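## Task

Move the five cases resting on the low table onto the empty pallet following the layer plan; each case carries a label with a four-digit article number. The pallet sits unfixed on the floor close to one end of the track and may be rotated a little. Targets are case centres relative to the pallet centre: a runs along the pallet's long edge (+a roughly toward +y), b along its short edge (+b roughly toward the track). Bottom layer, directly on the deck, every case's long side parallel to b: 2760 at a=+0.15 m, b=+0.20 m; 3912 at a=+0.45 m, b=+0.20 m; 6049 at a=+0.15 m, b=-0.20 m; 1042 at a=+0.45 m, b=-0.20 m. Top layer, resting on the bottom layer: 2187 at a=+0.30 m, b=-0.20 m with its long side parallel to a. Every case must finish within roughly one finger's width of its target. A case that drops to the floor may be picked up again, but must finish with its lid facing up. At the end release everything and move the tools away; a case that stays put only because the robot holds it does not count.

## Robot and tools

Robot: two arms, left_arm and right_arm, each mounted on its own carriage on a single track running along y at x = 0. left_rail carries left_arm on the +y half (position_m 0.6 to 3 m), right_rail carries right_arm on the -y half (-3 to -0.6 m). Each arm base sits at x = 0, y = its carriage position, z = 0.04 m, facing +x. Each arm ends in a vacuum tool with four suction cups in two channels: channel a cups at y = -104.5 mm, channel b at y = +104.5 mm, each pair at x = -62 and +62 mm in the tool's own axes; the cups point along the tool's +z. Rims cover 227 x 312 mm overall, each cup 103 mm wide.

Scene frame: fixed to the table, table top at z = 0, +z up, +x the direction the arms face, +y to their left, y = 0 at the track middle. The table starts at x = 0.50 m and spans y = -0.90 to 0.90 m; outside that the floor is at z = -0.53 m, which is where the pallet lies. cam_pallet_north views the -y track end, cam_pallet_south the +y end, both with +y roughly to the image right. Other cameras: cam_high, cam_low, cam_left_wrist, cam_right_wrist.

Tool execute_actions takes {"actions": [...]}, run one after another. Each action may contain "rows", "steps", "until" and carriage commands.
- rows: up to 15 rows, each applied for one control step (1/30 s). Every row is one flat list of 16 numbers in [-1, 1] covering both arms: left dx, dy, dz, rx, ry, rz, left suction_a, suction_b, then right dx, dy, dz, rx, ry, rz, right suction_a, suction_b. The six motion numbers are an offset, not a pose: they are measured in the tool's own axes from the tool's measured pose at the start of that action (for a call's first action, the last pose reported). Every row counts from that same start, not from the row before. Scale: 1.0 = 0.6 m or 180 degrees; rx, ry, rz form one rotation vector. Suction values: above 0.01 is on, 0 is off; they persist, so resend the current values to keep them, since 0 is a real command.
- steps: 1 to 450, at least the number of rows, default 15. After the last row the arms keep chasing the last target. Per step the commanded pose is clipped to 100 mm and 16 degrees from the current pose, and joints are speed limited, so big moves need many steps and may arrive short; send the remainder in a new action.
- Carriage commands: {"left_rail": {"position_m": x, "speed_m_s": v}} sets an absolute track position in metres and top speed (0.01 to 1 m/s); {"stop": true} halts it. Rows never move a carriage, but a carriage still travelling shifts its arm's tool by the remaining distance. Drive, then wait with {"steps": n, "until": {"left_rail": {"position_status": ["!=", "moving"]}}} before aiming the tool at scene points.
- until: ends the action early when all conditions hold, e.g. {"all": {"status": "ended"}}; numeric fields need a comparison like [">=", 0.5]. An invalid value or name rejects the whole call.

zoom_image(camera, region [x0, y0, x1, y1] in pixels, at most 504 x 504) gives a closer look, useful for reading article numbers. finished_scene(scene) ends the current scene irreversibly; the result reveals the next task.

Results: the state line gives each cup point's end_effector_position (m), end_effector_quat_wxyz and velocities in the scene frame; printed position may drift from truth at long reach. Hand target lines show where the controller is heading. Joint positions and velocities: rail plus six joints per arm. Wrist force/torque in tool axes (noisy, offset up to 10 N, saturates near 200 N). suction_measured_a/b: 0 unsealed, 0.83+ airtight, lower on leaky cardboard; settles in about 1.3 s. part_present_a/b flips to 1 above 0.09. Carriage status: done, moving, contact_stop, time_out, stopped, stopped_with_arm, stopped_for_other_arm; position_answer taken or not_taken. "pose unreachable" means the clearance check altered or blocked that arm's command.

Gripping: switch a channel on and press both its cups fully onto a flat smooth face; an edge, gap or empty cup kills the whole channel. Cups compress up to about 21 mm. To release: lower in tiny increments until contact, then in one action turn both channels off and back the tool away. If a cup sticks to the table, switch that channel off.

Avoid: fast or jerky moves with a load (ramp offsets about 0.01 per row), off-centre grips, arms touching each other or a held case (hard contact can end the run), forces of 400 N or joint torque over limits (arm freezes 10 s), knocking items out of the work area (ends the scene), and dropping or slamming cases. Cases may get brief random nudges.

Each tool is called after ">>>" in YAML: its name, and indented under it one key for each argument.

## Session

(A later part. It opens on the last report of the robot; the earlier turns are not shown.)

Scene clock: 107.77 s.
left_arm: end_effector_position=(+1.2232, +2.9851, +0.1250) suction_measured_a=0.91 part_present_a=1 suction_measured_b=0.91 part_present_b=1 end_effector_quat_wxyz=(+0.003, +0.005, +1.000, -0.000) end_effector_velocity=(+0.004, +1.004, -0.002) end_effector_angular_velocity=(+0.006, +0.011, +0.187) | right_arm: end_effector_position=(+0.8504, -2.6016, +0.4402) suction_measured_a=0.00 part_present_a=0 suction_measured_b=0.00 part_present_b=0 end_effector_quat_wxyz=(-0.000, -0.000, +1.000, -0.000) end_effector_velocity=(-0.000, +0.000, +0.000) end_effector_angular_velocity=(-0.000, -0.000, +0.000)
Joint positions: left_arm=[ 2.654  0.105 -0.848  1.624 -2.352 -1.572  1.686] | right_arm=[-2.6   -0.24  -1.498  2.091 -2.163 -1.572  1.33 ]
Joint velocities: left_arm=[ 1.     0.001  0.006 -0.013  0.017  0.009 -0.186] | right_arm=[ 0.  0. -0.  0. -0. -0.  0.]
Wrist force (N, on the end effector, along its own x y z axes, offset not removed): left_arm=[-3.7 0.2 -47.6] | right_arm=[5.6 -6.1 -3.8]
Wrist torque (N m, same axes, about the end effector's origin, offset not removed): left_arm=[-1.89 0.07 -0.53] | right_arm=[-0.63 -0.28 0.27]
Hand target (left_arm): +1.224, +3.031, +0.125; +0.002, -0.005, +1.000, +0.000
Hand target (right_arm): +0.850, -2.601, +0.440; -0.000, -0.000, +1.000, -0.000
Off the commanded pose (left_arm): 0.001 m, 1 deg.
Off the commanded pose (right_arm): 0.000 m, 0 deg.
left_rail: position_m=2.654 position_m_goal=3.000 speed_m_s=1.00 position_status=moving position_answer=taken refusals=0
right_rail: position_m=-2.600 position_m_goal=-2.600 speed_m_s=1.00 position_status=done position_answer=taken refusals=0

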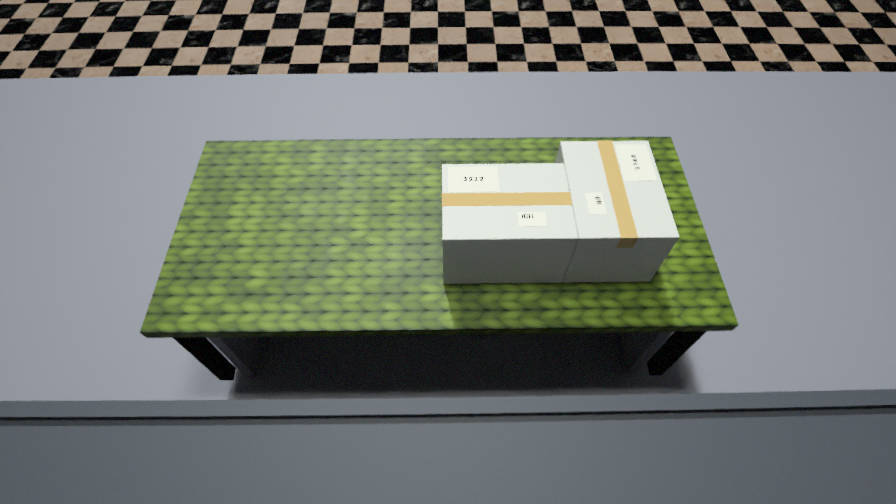

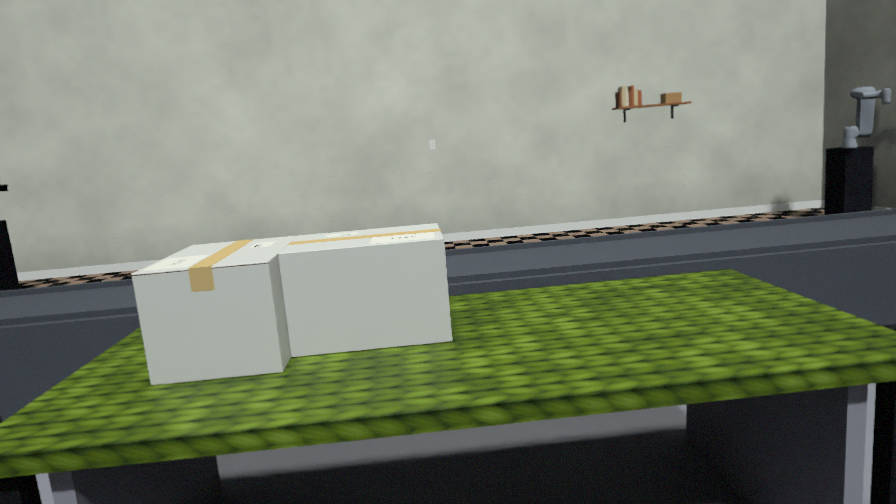

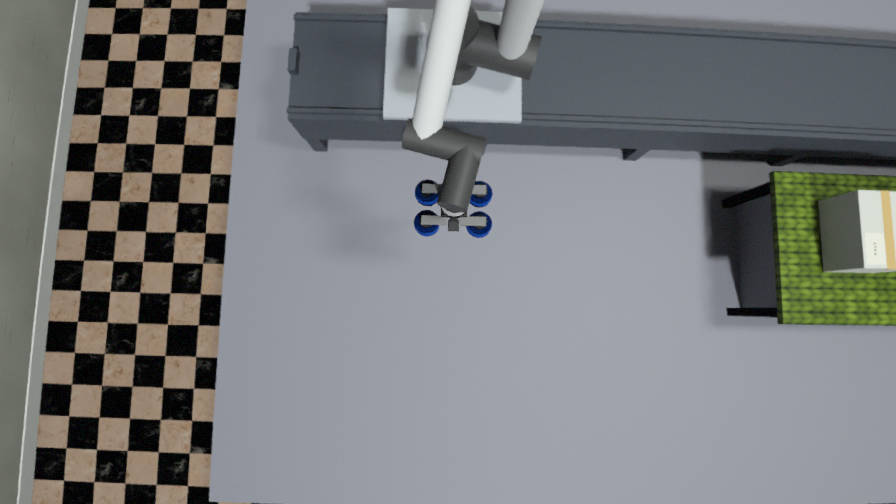

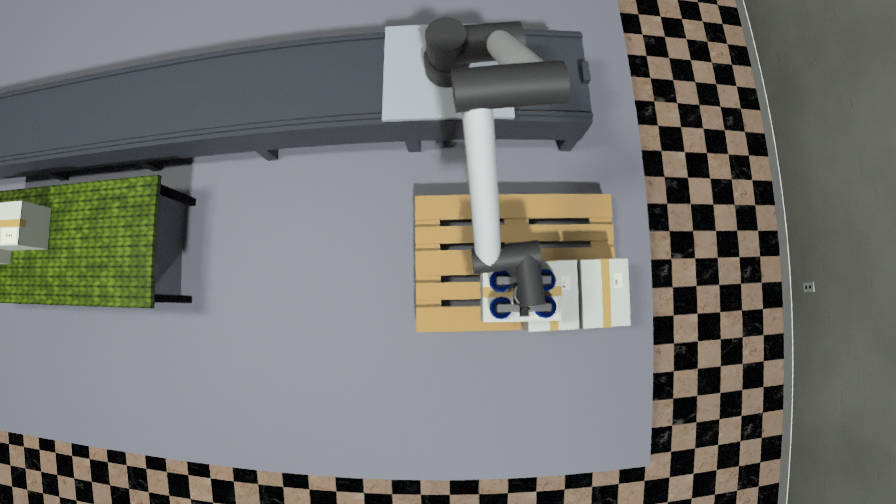

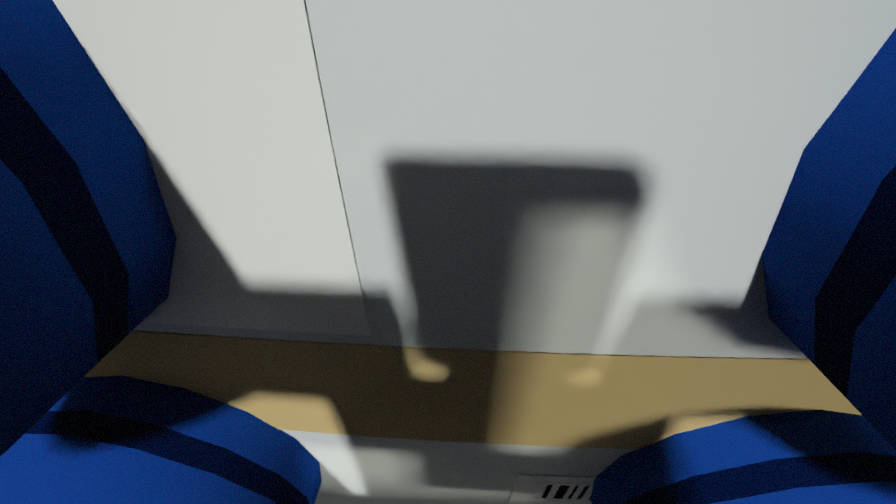

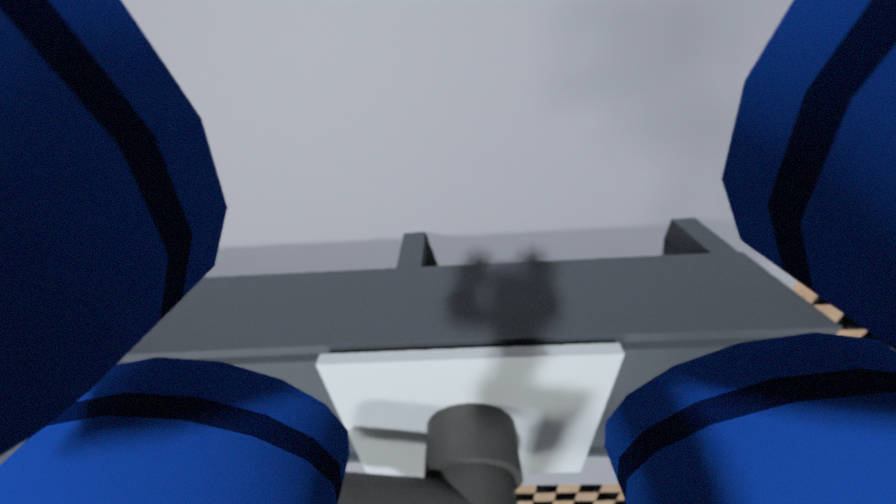

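>>> execute_actions:
  actions:
    - {"rows":[[-0.006,0.002,0.069,0,0.0022,-0.0067,1,1,0,0,0,0,0,0,0,0]],"steps":17}

>>> zoom_image:
  camera: "cam_pallet_south"
  region: [510,230,650,340]

Scene clock: 111.27 s.
left_arm: end_effector_position=(+1.2270, +3.3321, +0.0840) suction_measured_a=0.91 part_present_a=1 suction_measured_b=0.91 part_present_b=1 end_effector_quat_wxyz=(-0.001, -0.005, +1.000, -0.000) end_effector_velocity=(+0.001, +0.000, -0.003) end_effector_angular_velocity=(-0.000, +0.000, -0.000) | right_arm: end_effector_position=(+0.8504, -2.6016, +0.4402) suction_measured_a=0.00 part_present_a=0 suction_measured_b=0.00 part_present_b=0 end_effector_quat_wxyz=(-0.000, -0.000, +1.000, -0.000) end_effector_velocity=(+0.000, -0.000, -0.000) end_effector_angular_velocity=(+0.000, +0.000, -0.000)
Joint positions: left_arm=[ 3.     0.106 -0.81   1.621 -2.38  -1.571  1.666] | right_arm=[-2.6   -0.24  -1.498  2.091 -2.163 -1.572  1.33 ]
Joint velocities: left_arm=[ 0.     0.     0.004 -0.001 -0.003 -0.     0.   ] | right_arm=[ 0. -0.  0. -0.  0. -0.  0.]
Wrist force (N, on the end effector, along its own x y z axes, offset not removed): left_arm=[-0.4 -1.3 -43.2] | right_arm=[7.6 4.1 3.3]
Wrist torque (N m, same axes, about the end effector's origin, offset not removed): left_arm=[-1.90 -0.30 -0.33] | right_arm=[0.85 -0.54 0.28]
Hand target (left_arm): +1.227, +3.332, +0.084; -0.001, -0.005, +1.000, -0.000
Hand target (right_arm): +0.850, -2.601, +0.440; -0.000, -0.000, +1.000, -0.000
Off the commanded pose (left_arm): 0.000 m, 0 deg.
Off the commanded pose (right_arm): 0.000 m, 0 deg.
left_rail: position_m=3.000 position_m_goal=3.000 speed_m_s=1.00 position_status=done position_answer=taken refusals=0
right_rail: position_m=-2.600 position_m_goal=-2.600 speed_m_s=1.00 position_status=done position_answer=taken refusals=0

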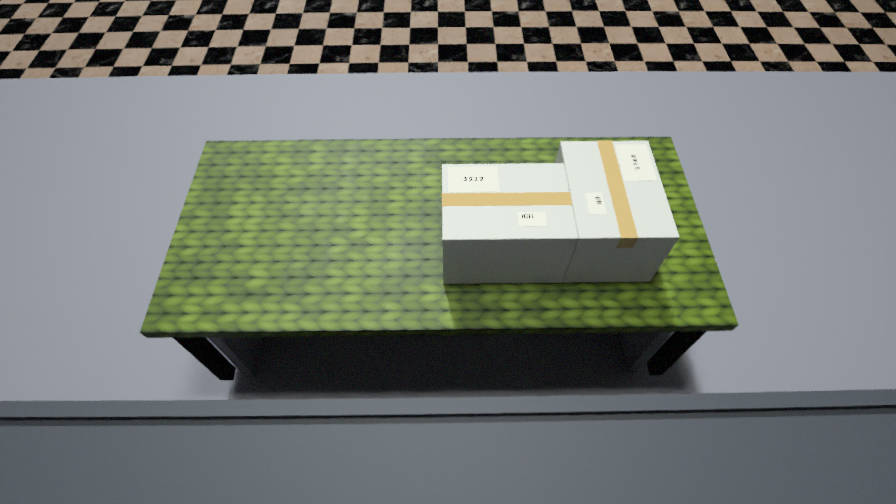

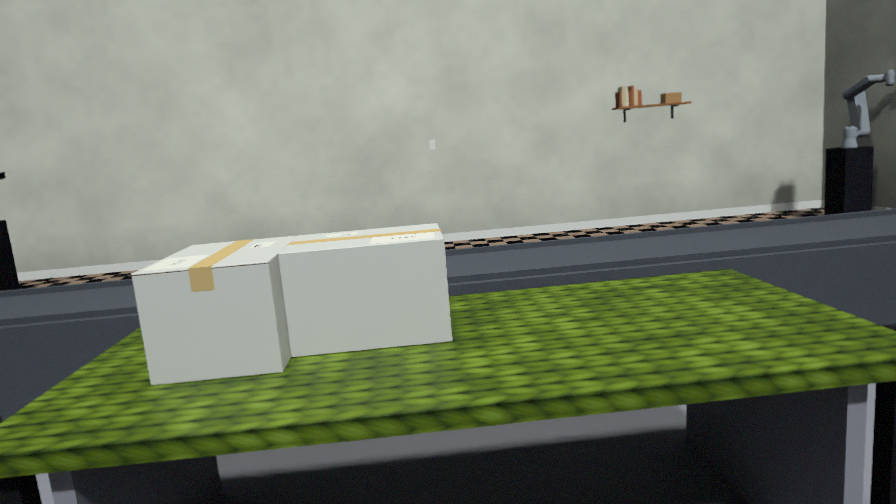

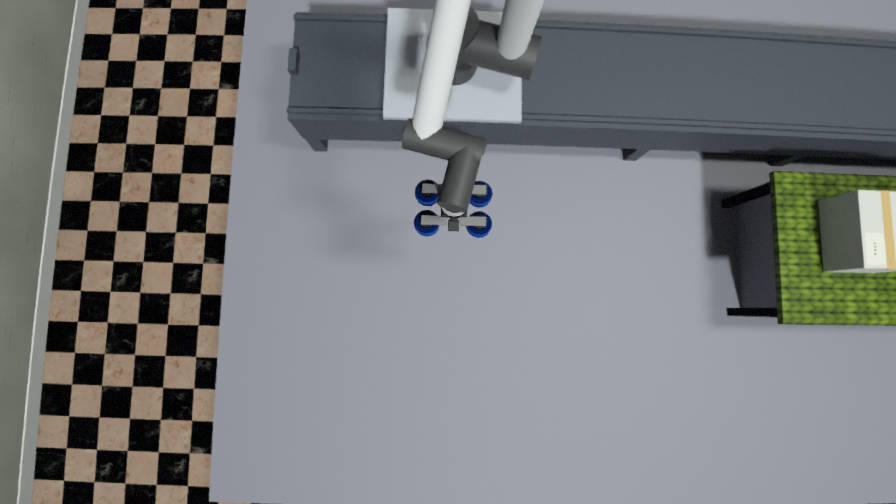

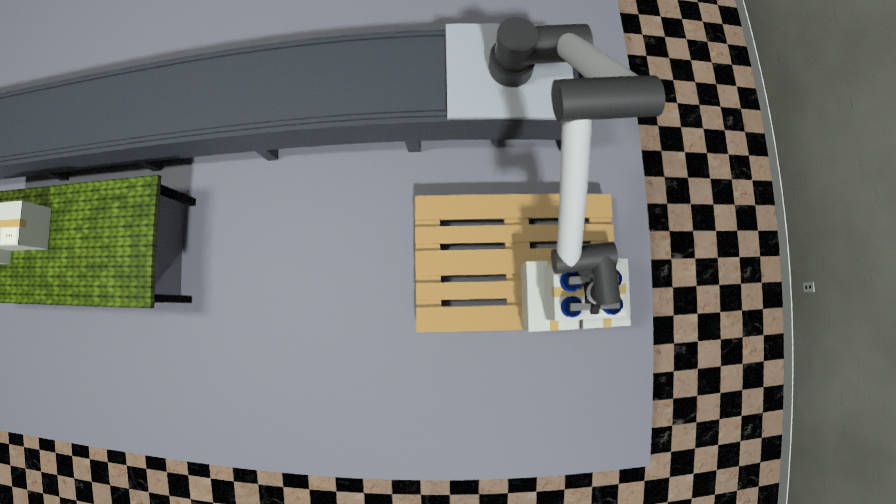

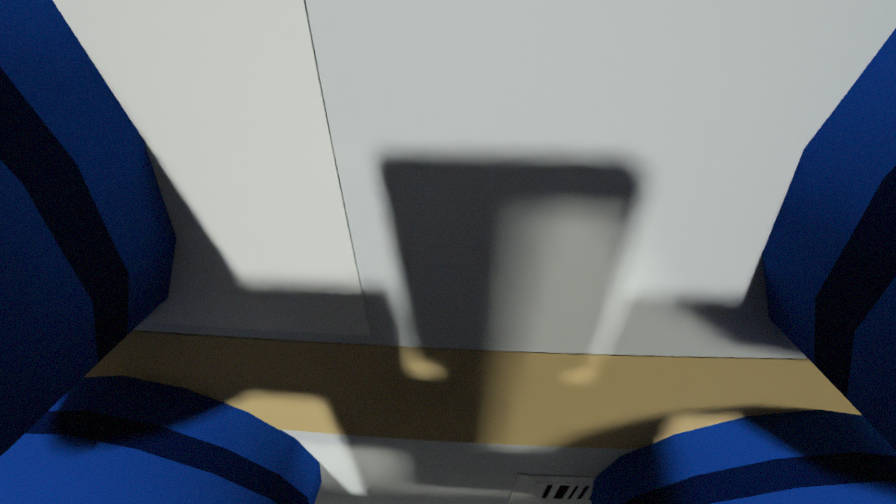

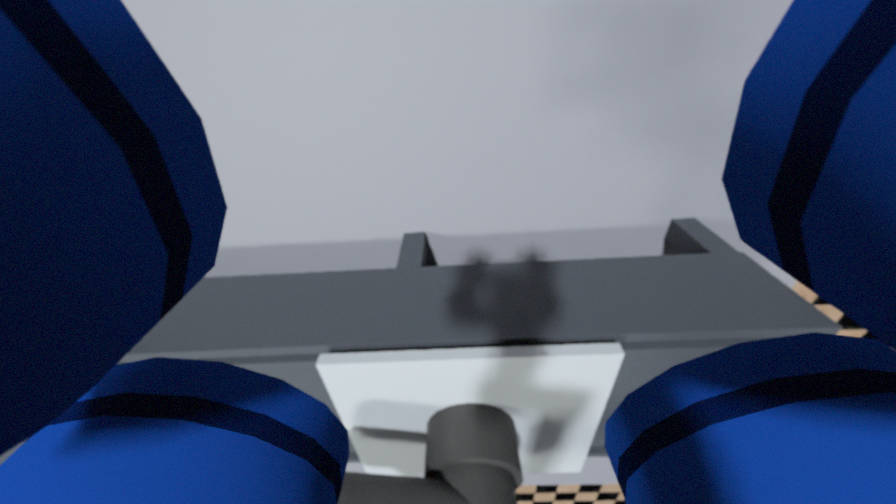

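Region (510, 230, 650, 340) of cam_pallet_south's 896x504 image, scaled by 3.600, with more detail than that image has; it fills the top 396 rows of this view, and the rest is white.

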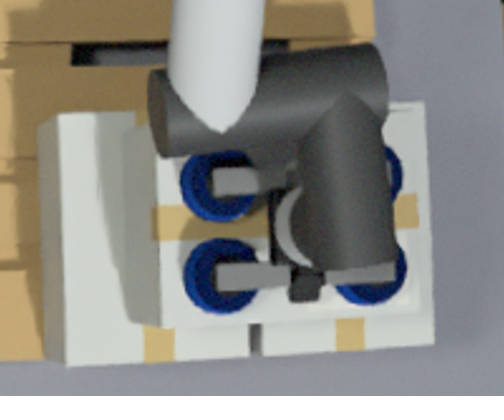

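>>> execute_actions:
  actions:
    - {"rows":[[0,0,0.005,0,0,0,1,1,0,0,0,0,0,0,0,0]],"steps":9}

>>> zoom_image:
  camera: "cam_pallet_south"
  region: [515,255,595,335]

Scene clock: 114.97 s.
left_arm: end_effector_position=(+1.2273, +3.3322, +0.0825) suction_measured_a=0.91 part_present_a=1 suction_measured_b=0.91 part_present_b=1 end_effector_quat_wxyz=(-0.000, -0.005, +1.000, -0.000) end_effector_velocity=(-0.000, -0.000, -0.002) end_effector_angular_velocity=(+0.000, -0.001, +0.000) | right_arm: end_effector_position=(+0.8504, -2.6016, +0.4402) suction_measured_a=0.00 part_present_a=0 suction_measured_b=0.00 part_present_b=0 end_effector_quat_wxyz=(-0.000, -0.000, +1.000, -0.000) end_effector_velocity=(+0.000, -0.000, -0.000) end_effector_angular_velocity=(+0.000, +0.000, -0.000)
Joint positions: left_arm=[ 3.     0.106 -0.809  1.621 -2.383 -1.571  1.666] | right_arm=[-2.6   -0.24  -1.498  2.091 -2.163 -1.572  1.33 ]
Joint velocities: left_arm=[ 0.     0.     0.001  0.001 -0.004 -0.    -0.   ] | right_arm=[ 0. -0.  0. -0. -0. -0.  0.]
Wrist force (N, on the end effector, along its own x y z axes, offset not removed): left_arm=[96.8 -18.3 -200.0] | right_arm=[1.4 0.7 -3.7]
Wrist torque (N m, same axes, about the end effector's origin, offset not removed): left_arm=[3.58 7.02 1.90] | right_arm=[0.34 0.17 0.34]
Hand target (left_arm): +1.227, +3.332, +0.081; -0.001, -0.005, +1.000, -0.000
Hand target (right_arm): +0.850, -2.601, +0.440; -0.000, -0.000, +1.000, -0.000
Off the commanded pose (left_arm): 0.001 m, 0 deg.
Off the commanded pose (right_arm): 0.000 m, 0 deg.
left_rail: position_m=3.000 position_m_goal=3.000 speed_m_s=1.00 position_status=done position_answer=taken refusals=0
right_rail: position_m=-2.600 position_m_goal=-2.600 speed_m_s=1.00 position_status=done position_answer=taken refusals=0

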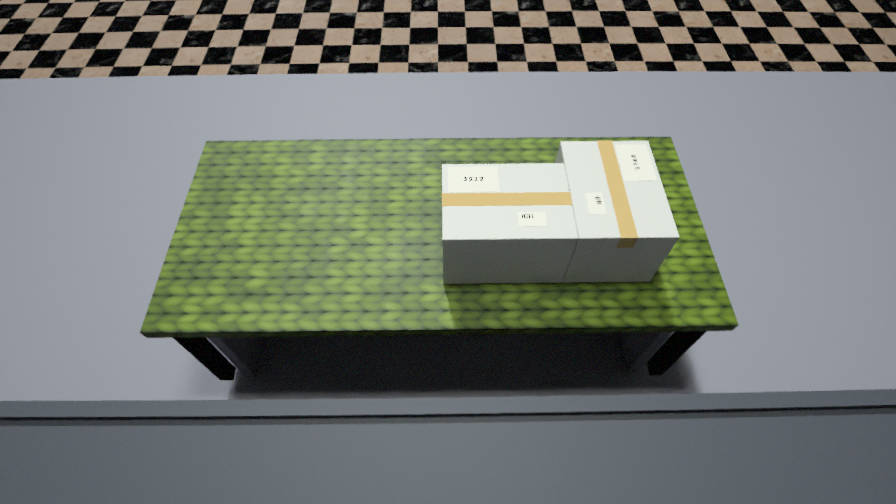

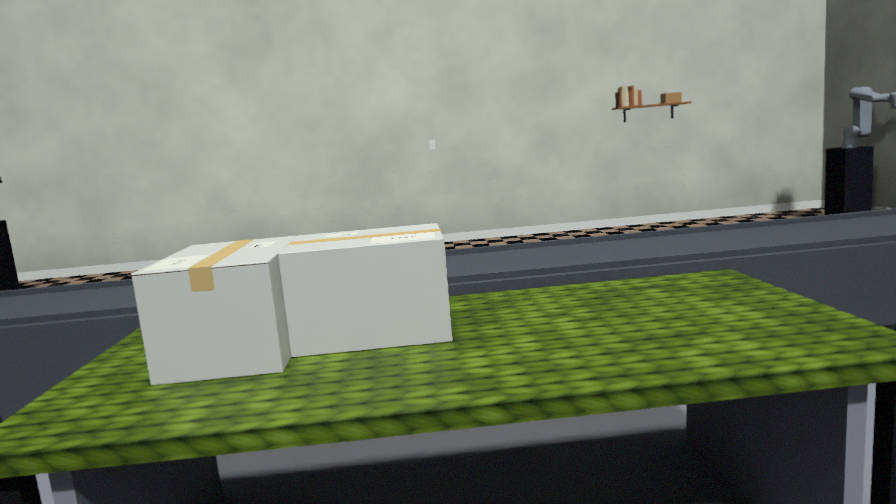

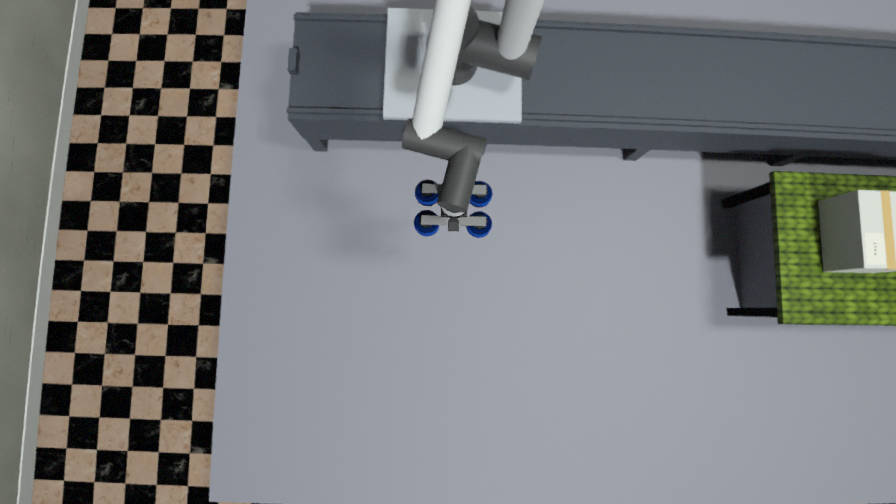

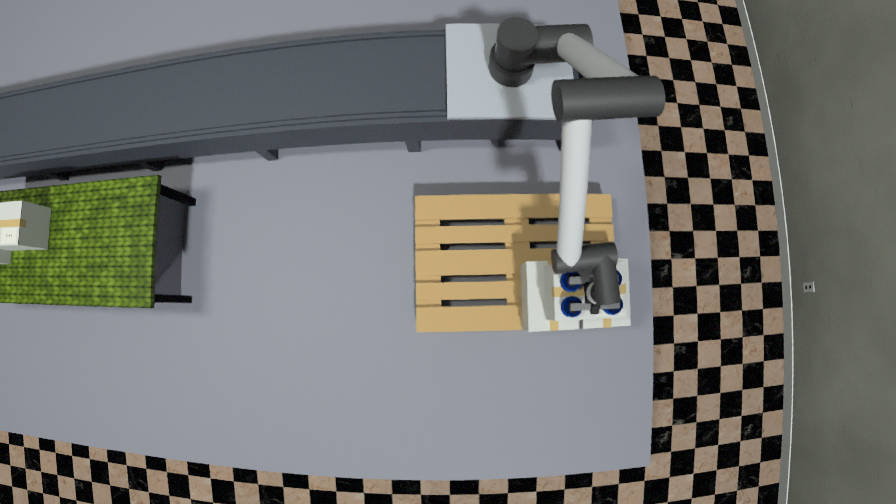

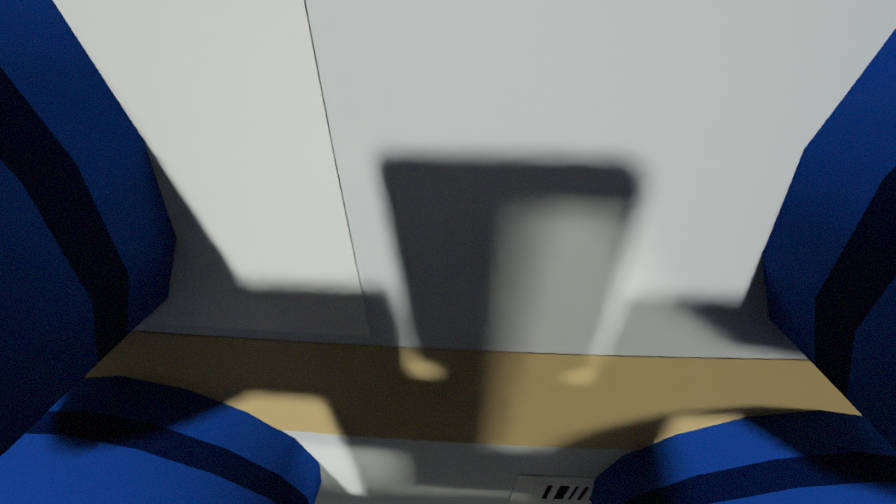

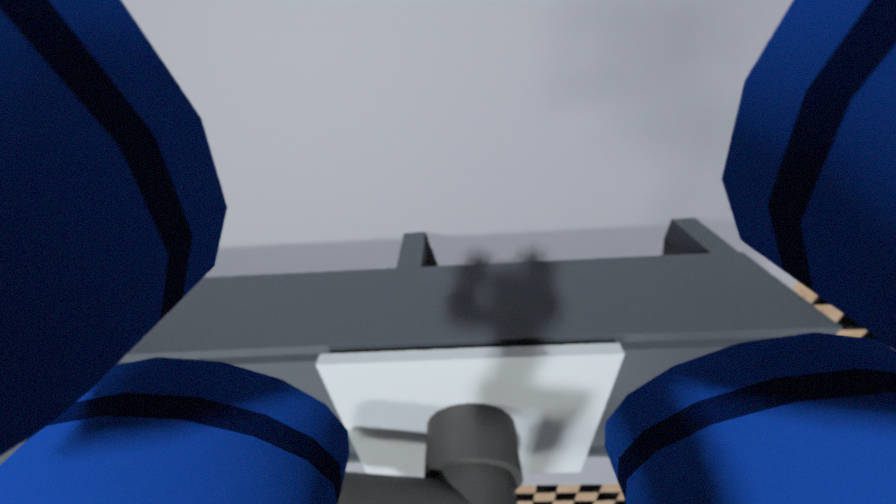

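Region (515, 255, 595, 335) of cam_pallet_south's 896x504 image, scaled by 6.300, with more detail than that image has.

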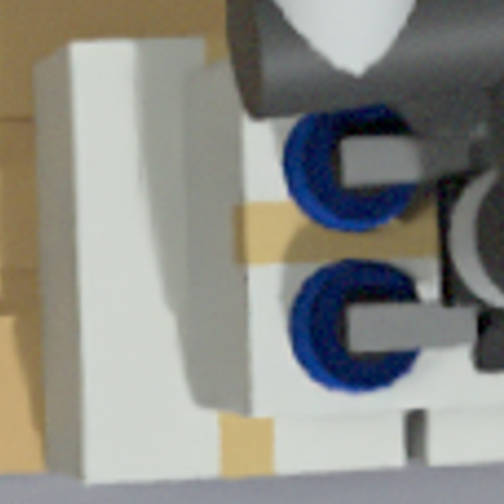

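>>> execute_actions:
  actions:
    - {"rows":[[0,0,-0.002,0,0,0,1,1,0,0,0,0,0,0,0,0],[0,0,-0.002,0,0,0,1,1,0,0,0,0,0,0,0,0],[0,0,-0.005,0,0,0,0,0,0,0,0,0,0,0,0,0],[0,0,-0.01,0,0,0,0,0,0,0,0,0,0,0,0,0],[0,0,-0.015,0,0,0,0,0,0,0,0,0,0,0,0,0],[0,0,-0.02,0,0,0,0,0,0,0,0,0,0,0,0,0],[0,0,-0.027,0,0,0,0,0,0,0,0,0,0,0,0,0],[0,0,-0.035,0,0,0,0,0,0,0,0,0,0,0,0,0],[0,0,-0.045,0,0,0,0,0,0,0,0,0,0,0,0,0],[0,0,-0.06,0,0,0,0,0,0,0,0,0,0,0,0,0],[0,0,-0.08,0,0,0,0,0,0,0,0,0,0,0,0,0],[0,0,-0.12,0,0,0,0,0,0,0,0,0,0,0,0,0]],"steps":16}
    - {"left_rail":{"position_m":0.6},"rows":[[0.4,-1,-0.35,0,0,0.0035,0,0,0,0,0,0,0,0,0,0]],"steps":38}
    - {"rows":[[0.37,-1,-0.15,0,0,0,0,0,0,0,0,0,0,0,0,0]],"steps":38}

>>> zoom_image:
  camera: "cam_pallet_south"
  region: [480,240,580,340]

Scene clock: 125.70 s.
left_arm: end_effector_position=(+1.2284, +3.3302, +0.0843) suction_measured_a=0.91 part_present_a=1 suction_measured_b=0.91 part_present_b=1 end_effector_quat_wxyz=(+0.001, -0.005, +1.000, +0.000) end_effector_velocity=(+0.000, +0.000, +0.000) end_effector_angular_velocity=(-0.000, -0.000, -0.000) | right_arm: end_effector_position=(+0.8504, -2.6016, +0.4402) suction_measured_a=0.00 part_present_a=0 suction_measured_b=0.00 part_present_b=0 end_effector_quat_wxyz=(-0.000, -0.000, +1.000, -0.000) end_effector_velocity=(-0.000, +0.000, +0.000) end_effector_angular_velocity=(-0.000, -0.000, +0.000)
Joint positions: left_arm=[ 2.998  0.106 -0.81   1.62  -2.383 -1.571  1.666] | right_arm=[-2.6   -0.24  -1.498  2.091 -2.163 -1.572  1.33 ]
Joint velocities: left_arm=[ 0.  0. -0.  0. -0. -0.  0.] | right_arm=[ 0.  0. -0.  0. -0. -0.  0.]
Wrist force (N, on the end effector, along its own x y z axes, offset not removed): left_arm=[-4.7 -1.6 -46.5] | right_arm=[-1.9 -5.6 -4.3]
Wrist torque (N m, same axes, about the end effector's origin, offset not removed): left_arm=[-1.63 0.37 -0.30] | right_arm=[-0.68 0.76 0.18]
Hand target (left_arm): +1.228, +3.330, +0.084; +0.000, -0.005, +1.000, -0.000
Hand target (right_arm): +0.850, -2.601, +0.440; -0.000, -0.000, +1.000, -0.000
Off the commanded pose (left_arm): 0.646 m, 0 deg.
Off the commanded pose (right_arm): 0.000 m, 0 deg.
FORCE FAULT: contact force on the left arm reached its limit, and that arm stopped for 10 seconds. The contact can be on any part of that arm, not only on its tool. That arm ran no command of this call. That arm holds still and accepts commands again. Move the arm away from the contact; if what it grips holds it there, let go first. Pushing or pulling that hard again can fault the arm again.
left_rail: position_m=2.998 position_m_goal=2.998 speed_m_s=1.00 position_status=stopped_with_arm position_answer=taken refusals=0
right_rail: position_m=-2.600 position_m_goal=-2.600 speed_m_s=1.00 position_status=done position_answer=taken refusals=0

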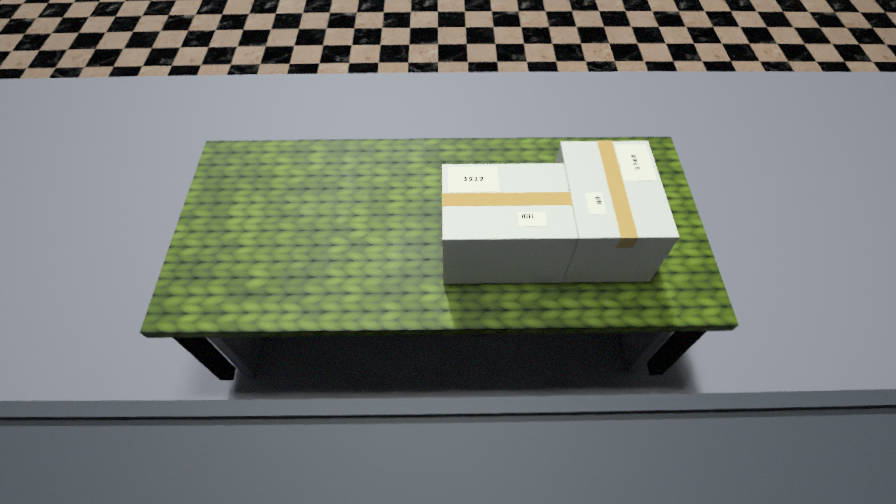

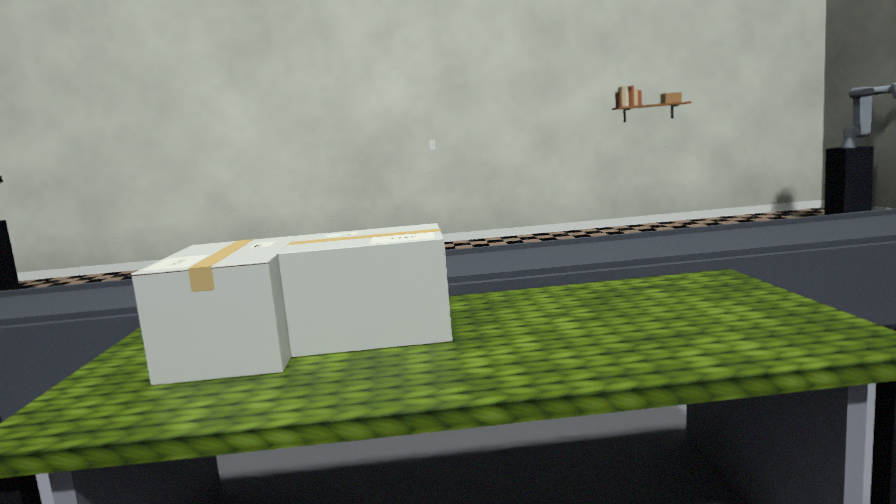

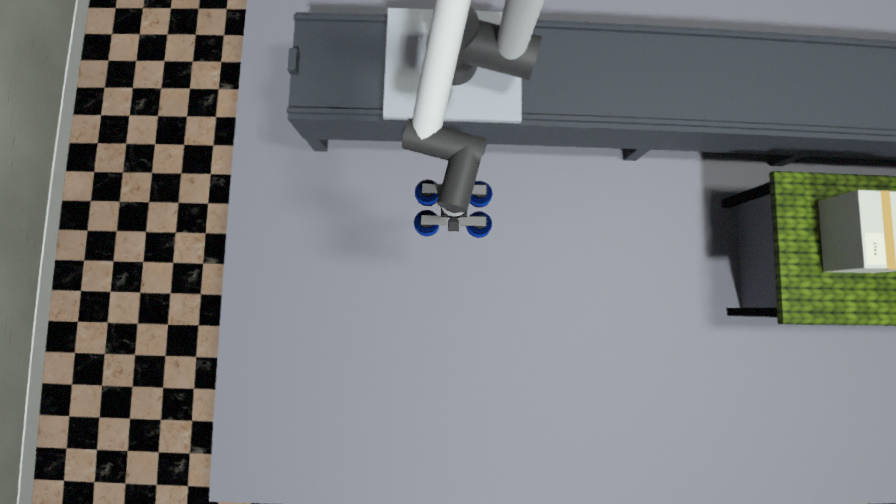

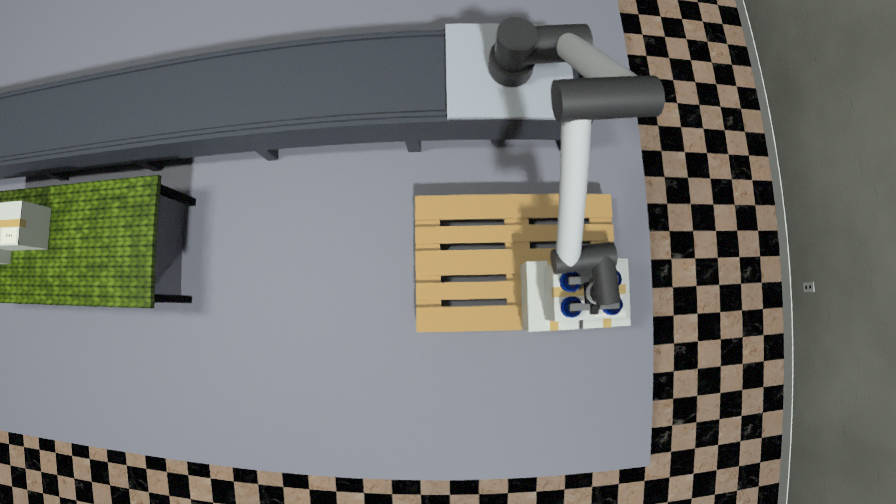

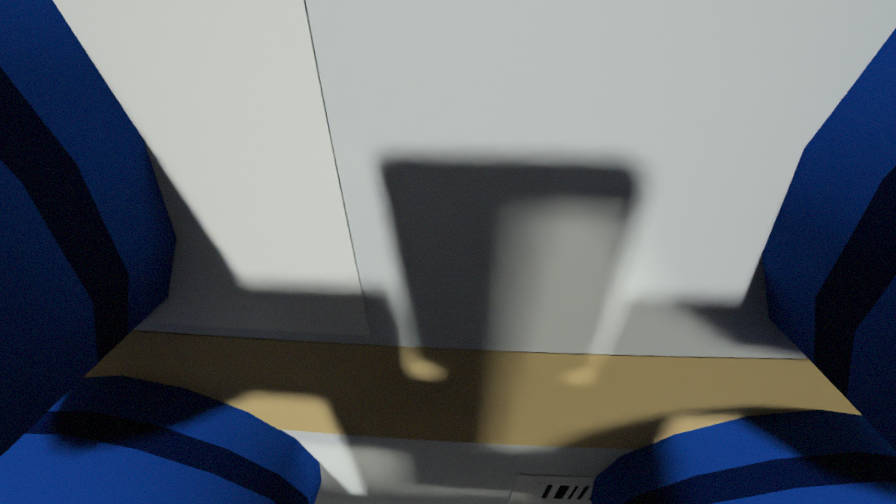

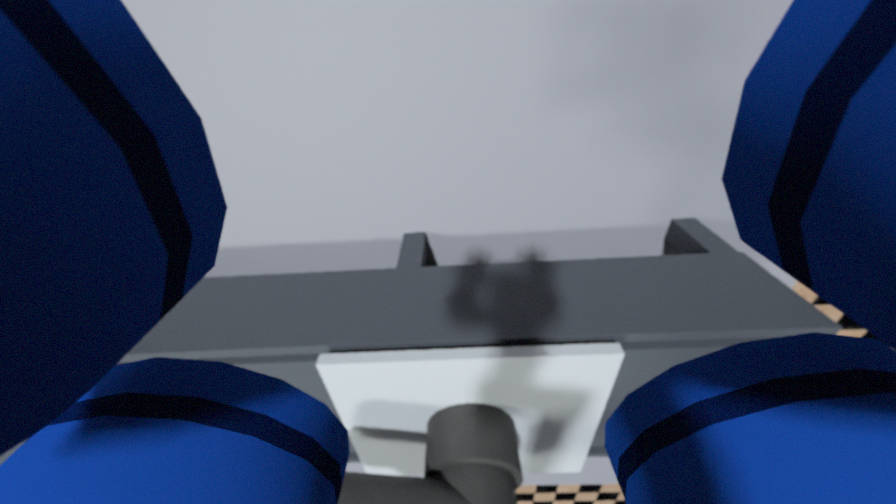

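Region (480, 240, 580, 340) of cam_pallet_south's 896x504 image, scaled by 5.040, with more detail than that image has.

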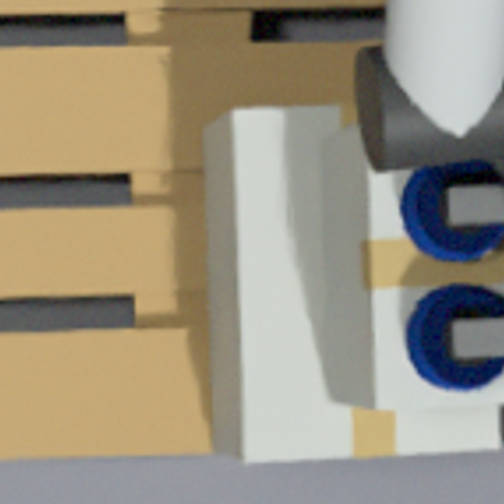

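>>> execute_actions:
  actions:
    - {"rows":[[0,0.008,0,0,0,0,1,1,0,0,0,0,0,0,0,0]],"steps":9}
    - {"rows":[[0,0,-0.003,0,0,0,0,0,0,0,0,0,0,0,0,0],[0,0,-0.008,0,0,0,0,0,0,0,0,0,0,0,0,0],[0,0,-0.015,0,0,0,0,0,0,0,0,0,0,0,0,0],[0,0,-0.02,0,0,0,0,0,0,0,0,0,0,0,0,0],[0,0,-0.027,0,0,0,0,0,0,0,0,0,0,0,0,0],[0,0,-0.035,0,0,0,0,0,0,0,0,0,0,0,0,0],[0,0,-0.045,0,0,0,0,0,0,0,0,0,0,0,0,0],[0,0,-0.06,0,0,0,0,0,0,0,0,0,0,0,0,0],[0,0,-0.08,0,0,0,0,0,0,0,0,0,0,0,0,0],[0,0,-0.12,0,0,0,0,0,0,0,0,0,0,0,0,0]],"steps":14}
    - {"left_rail":{"position_m":0.6},"rows":[[0.4,-1,-0.35,0,0,0.0035,0,0,0,0,0,0,0,0,0,0]],"steps":38}
    - {"rows":[[0.37,-1,-0.15,0,0,0,0,0,0,0,0,0,0,0,0,0]],"steps":38}

>>> zoom_image:
  camera: "cam_pallet_south"
  region: [495,185,645,340]

Scene clock: 138.73 s.
left_arm: end_effector_position=(+0.7885, -0.0491, +0.4193) suction_measured_a=0.00 part_present_a=0 suction_measured_b=0.00 part_present_b=0 end_effector_quat_wxyz=(+0.002, +0.002, +1.000, +0.000) end_effector_velocity=(-0.034, -0.942, +0.015) end_effector_angular_velocity=(+0.011, +0.002, +0.008) | right_arm: end_effector_position=(+0.8504, -2.6016, +0.4402) suction_measured_a=0.00 part_present_a=0 suction_measured_b=0.00 part_present_b=0 end_effector_quat_wxyz=(-0.000, -0.000, +1.000, -0.000) end_effector_velocity=(-0.000, +0.000, +0.000) end_effector_angular_velocity=(-0.000, -0.000, -0.000)
Joint positions: left_arm=[ 0.755 -0.975 -1.19   1.722 -2.104 -1.568  0.6  ] | right_arm=[-2.6   -0.24  -1.498  2.091 -2.163 -1.572  1.33 ]
Joint velocities: left_arm=[-0.793 -0.103  0.078 -0.145  0.078  0.004 -0.111] | right_arm=[ 0.  0. -0.  0.  0.  0.  0.]
Wrist force (N, on the end effector, along its own x y z axes, offset not removed): left_arm=[-1.7 -9.4 5.8] | right_arm=[-2.8 2.8 -4.2]
Wrist torque (N m, same axes, about the end effector's origin, offset not removed): left_arm=[-0.57 0.60 -0.23] | right_arm=[0.69 0.91 0.32]
Hand target (left_arm): +0.785, -0.100, +0.421; +0.001, +0.002, +1.000, +0.001
Hand target (right_arm): +0.850, -2.601, +0.440; -0.000, -0.000, +1.000, -0.000
Off the commanded pose (left_arm): 0.018 m, 0 deg.
Off the commanded pose (right_arm): 0.000 m, 0 deg.
left_rail: position_m=0.755 position_m_goal=0.600 speed_m_s=1.00 position_status=moving position_answer=taken refusals=0
right_rail: position_m=-2.600 position_m_goal=-2.600 speed_m_s=1.00 position_status=done position_answer=taken refusals=0

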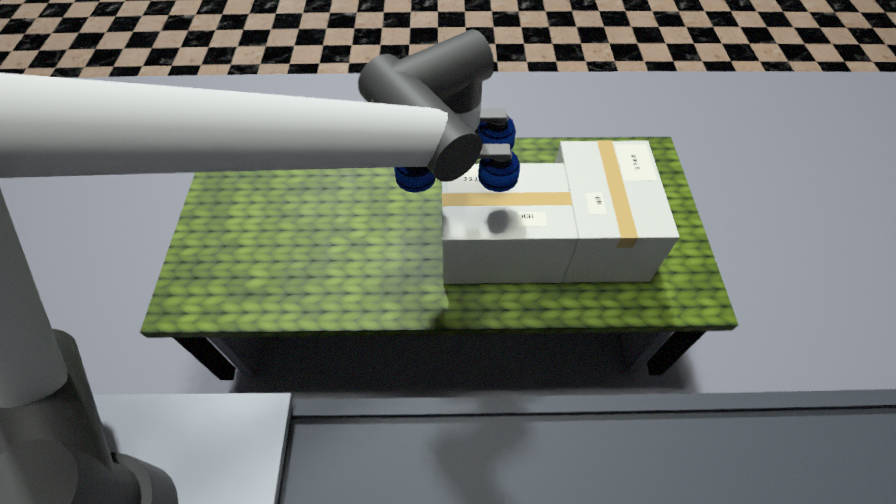

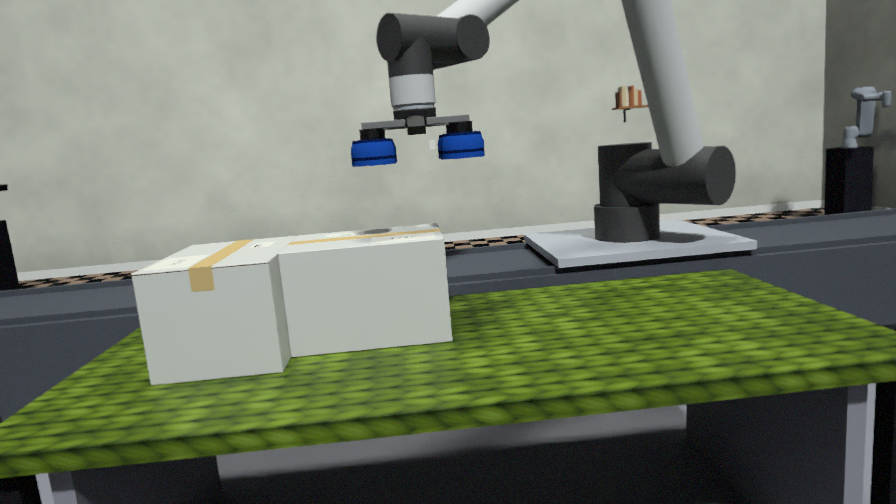

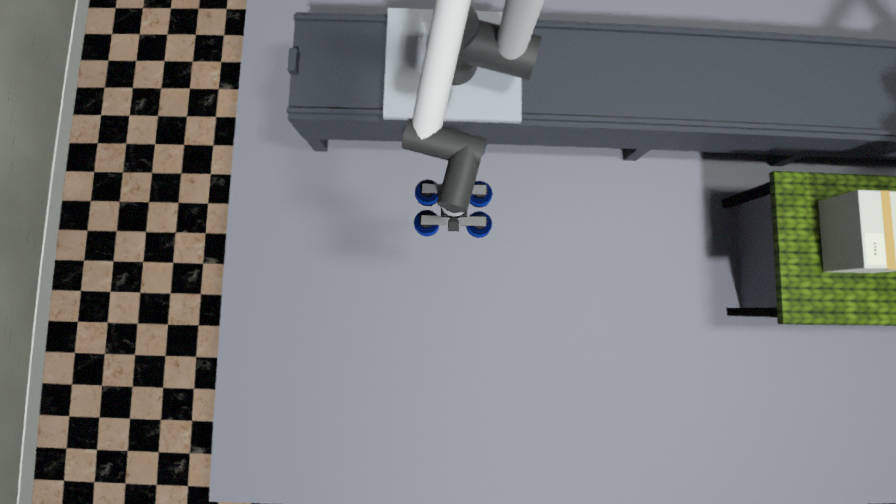

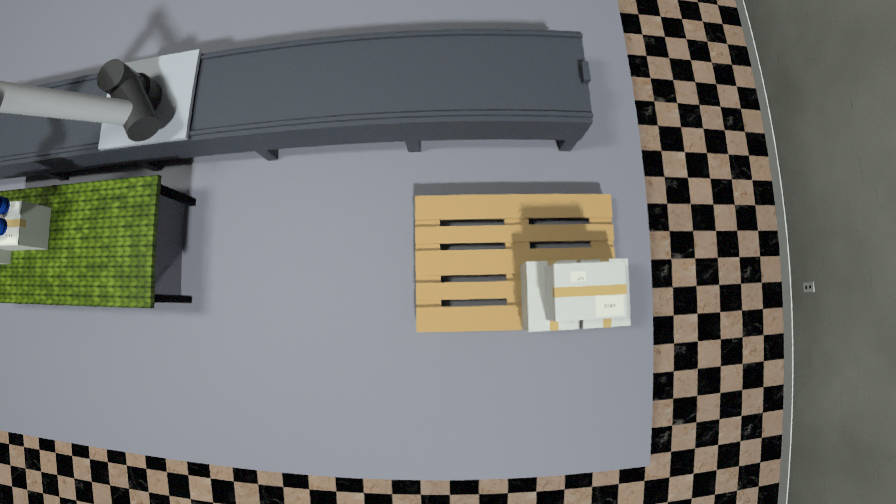

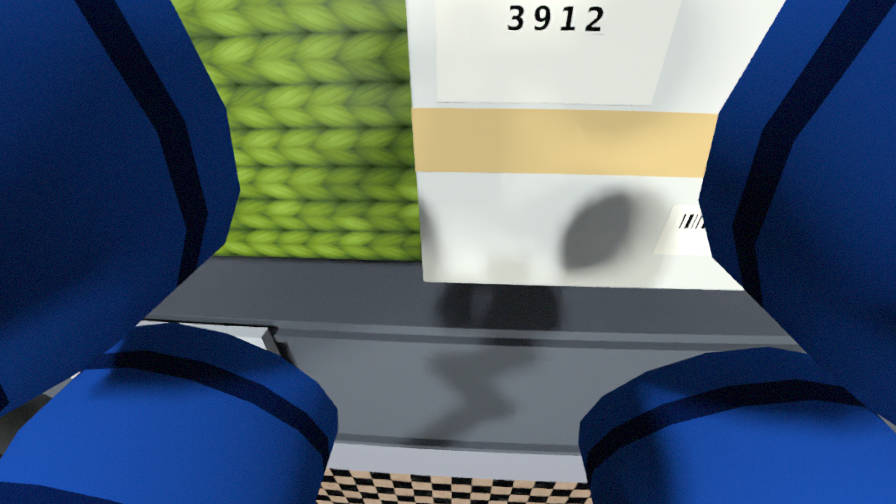

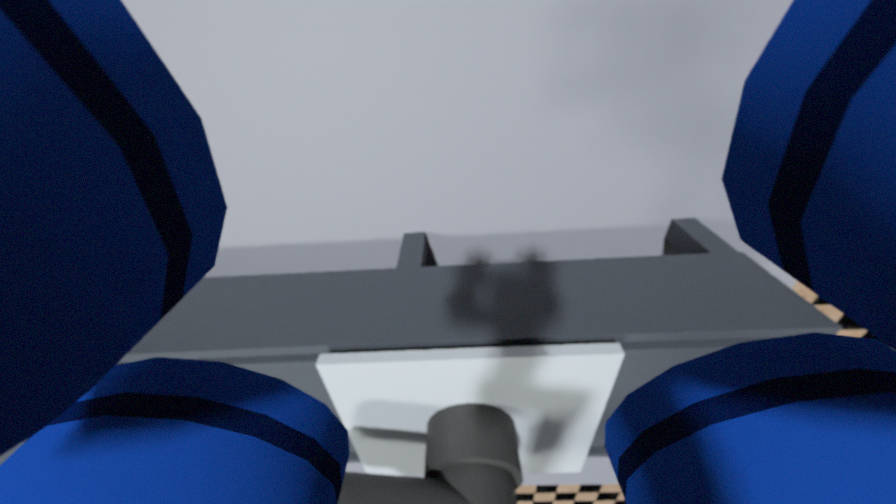

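Region (495, 185, 645, 340) of cam_pallet_south's 896x504 image, scaled by 3.252, with more detail than that image has; it fills the left 488 columns of this view, and the rest is white.

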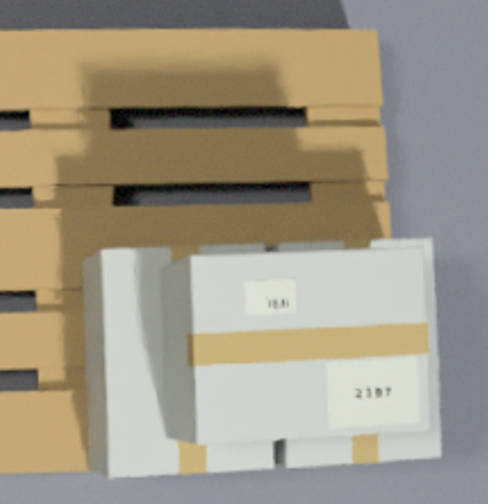

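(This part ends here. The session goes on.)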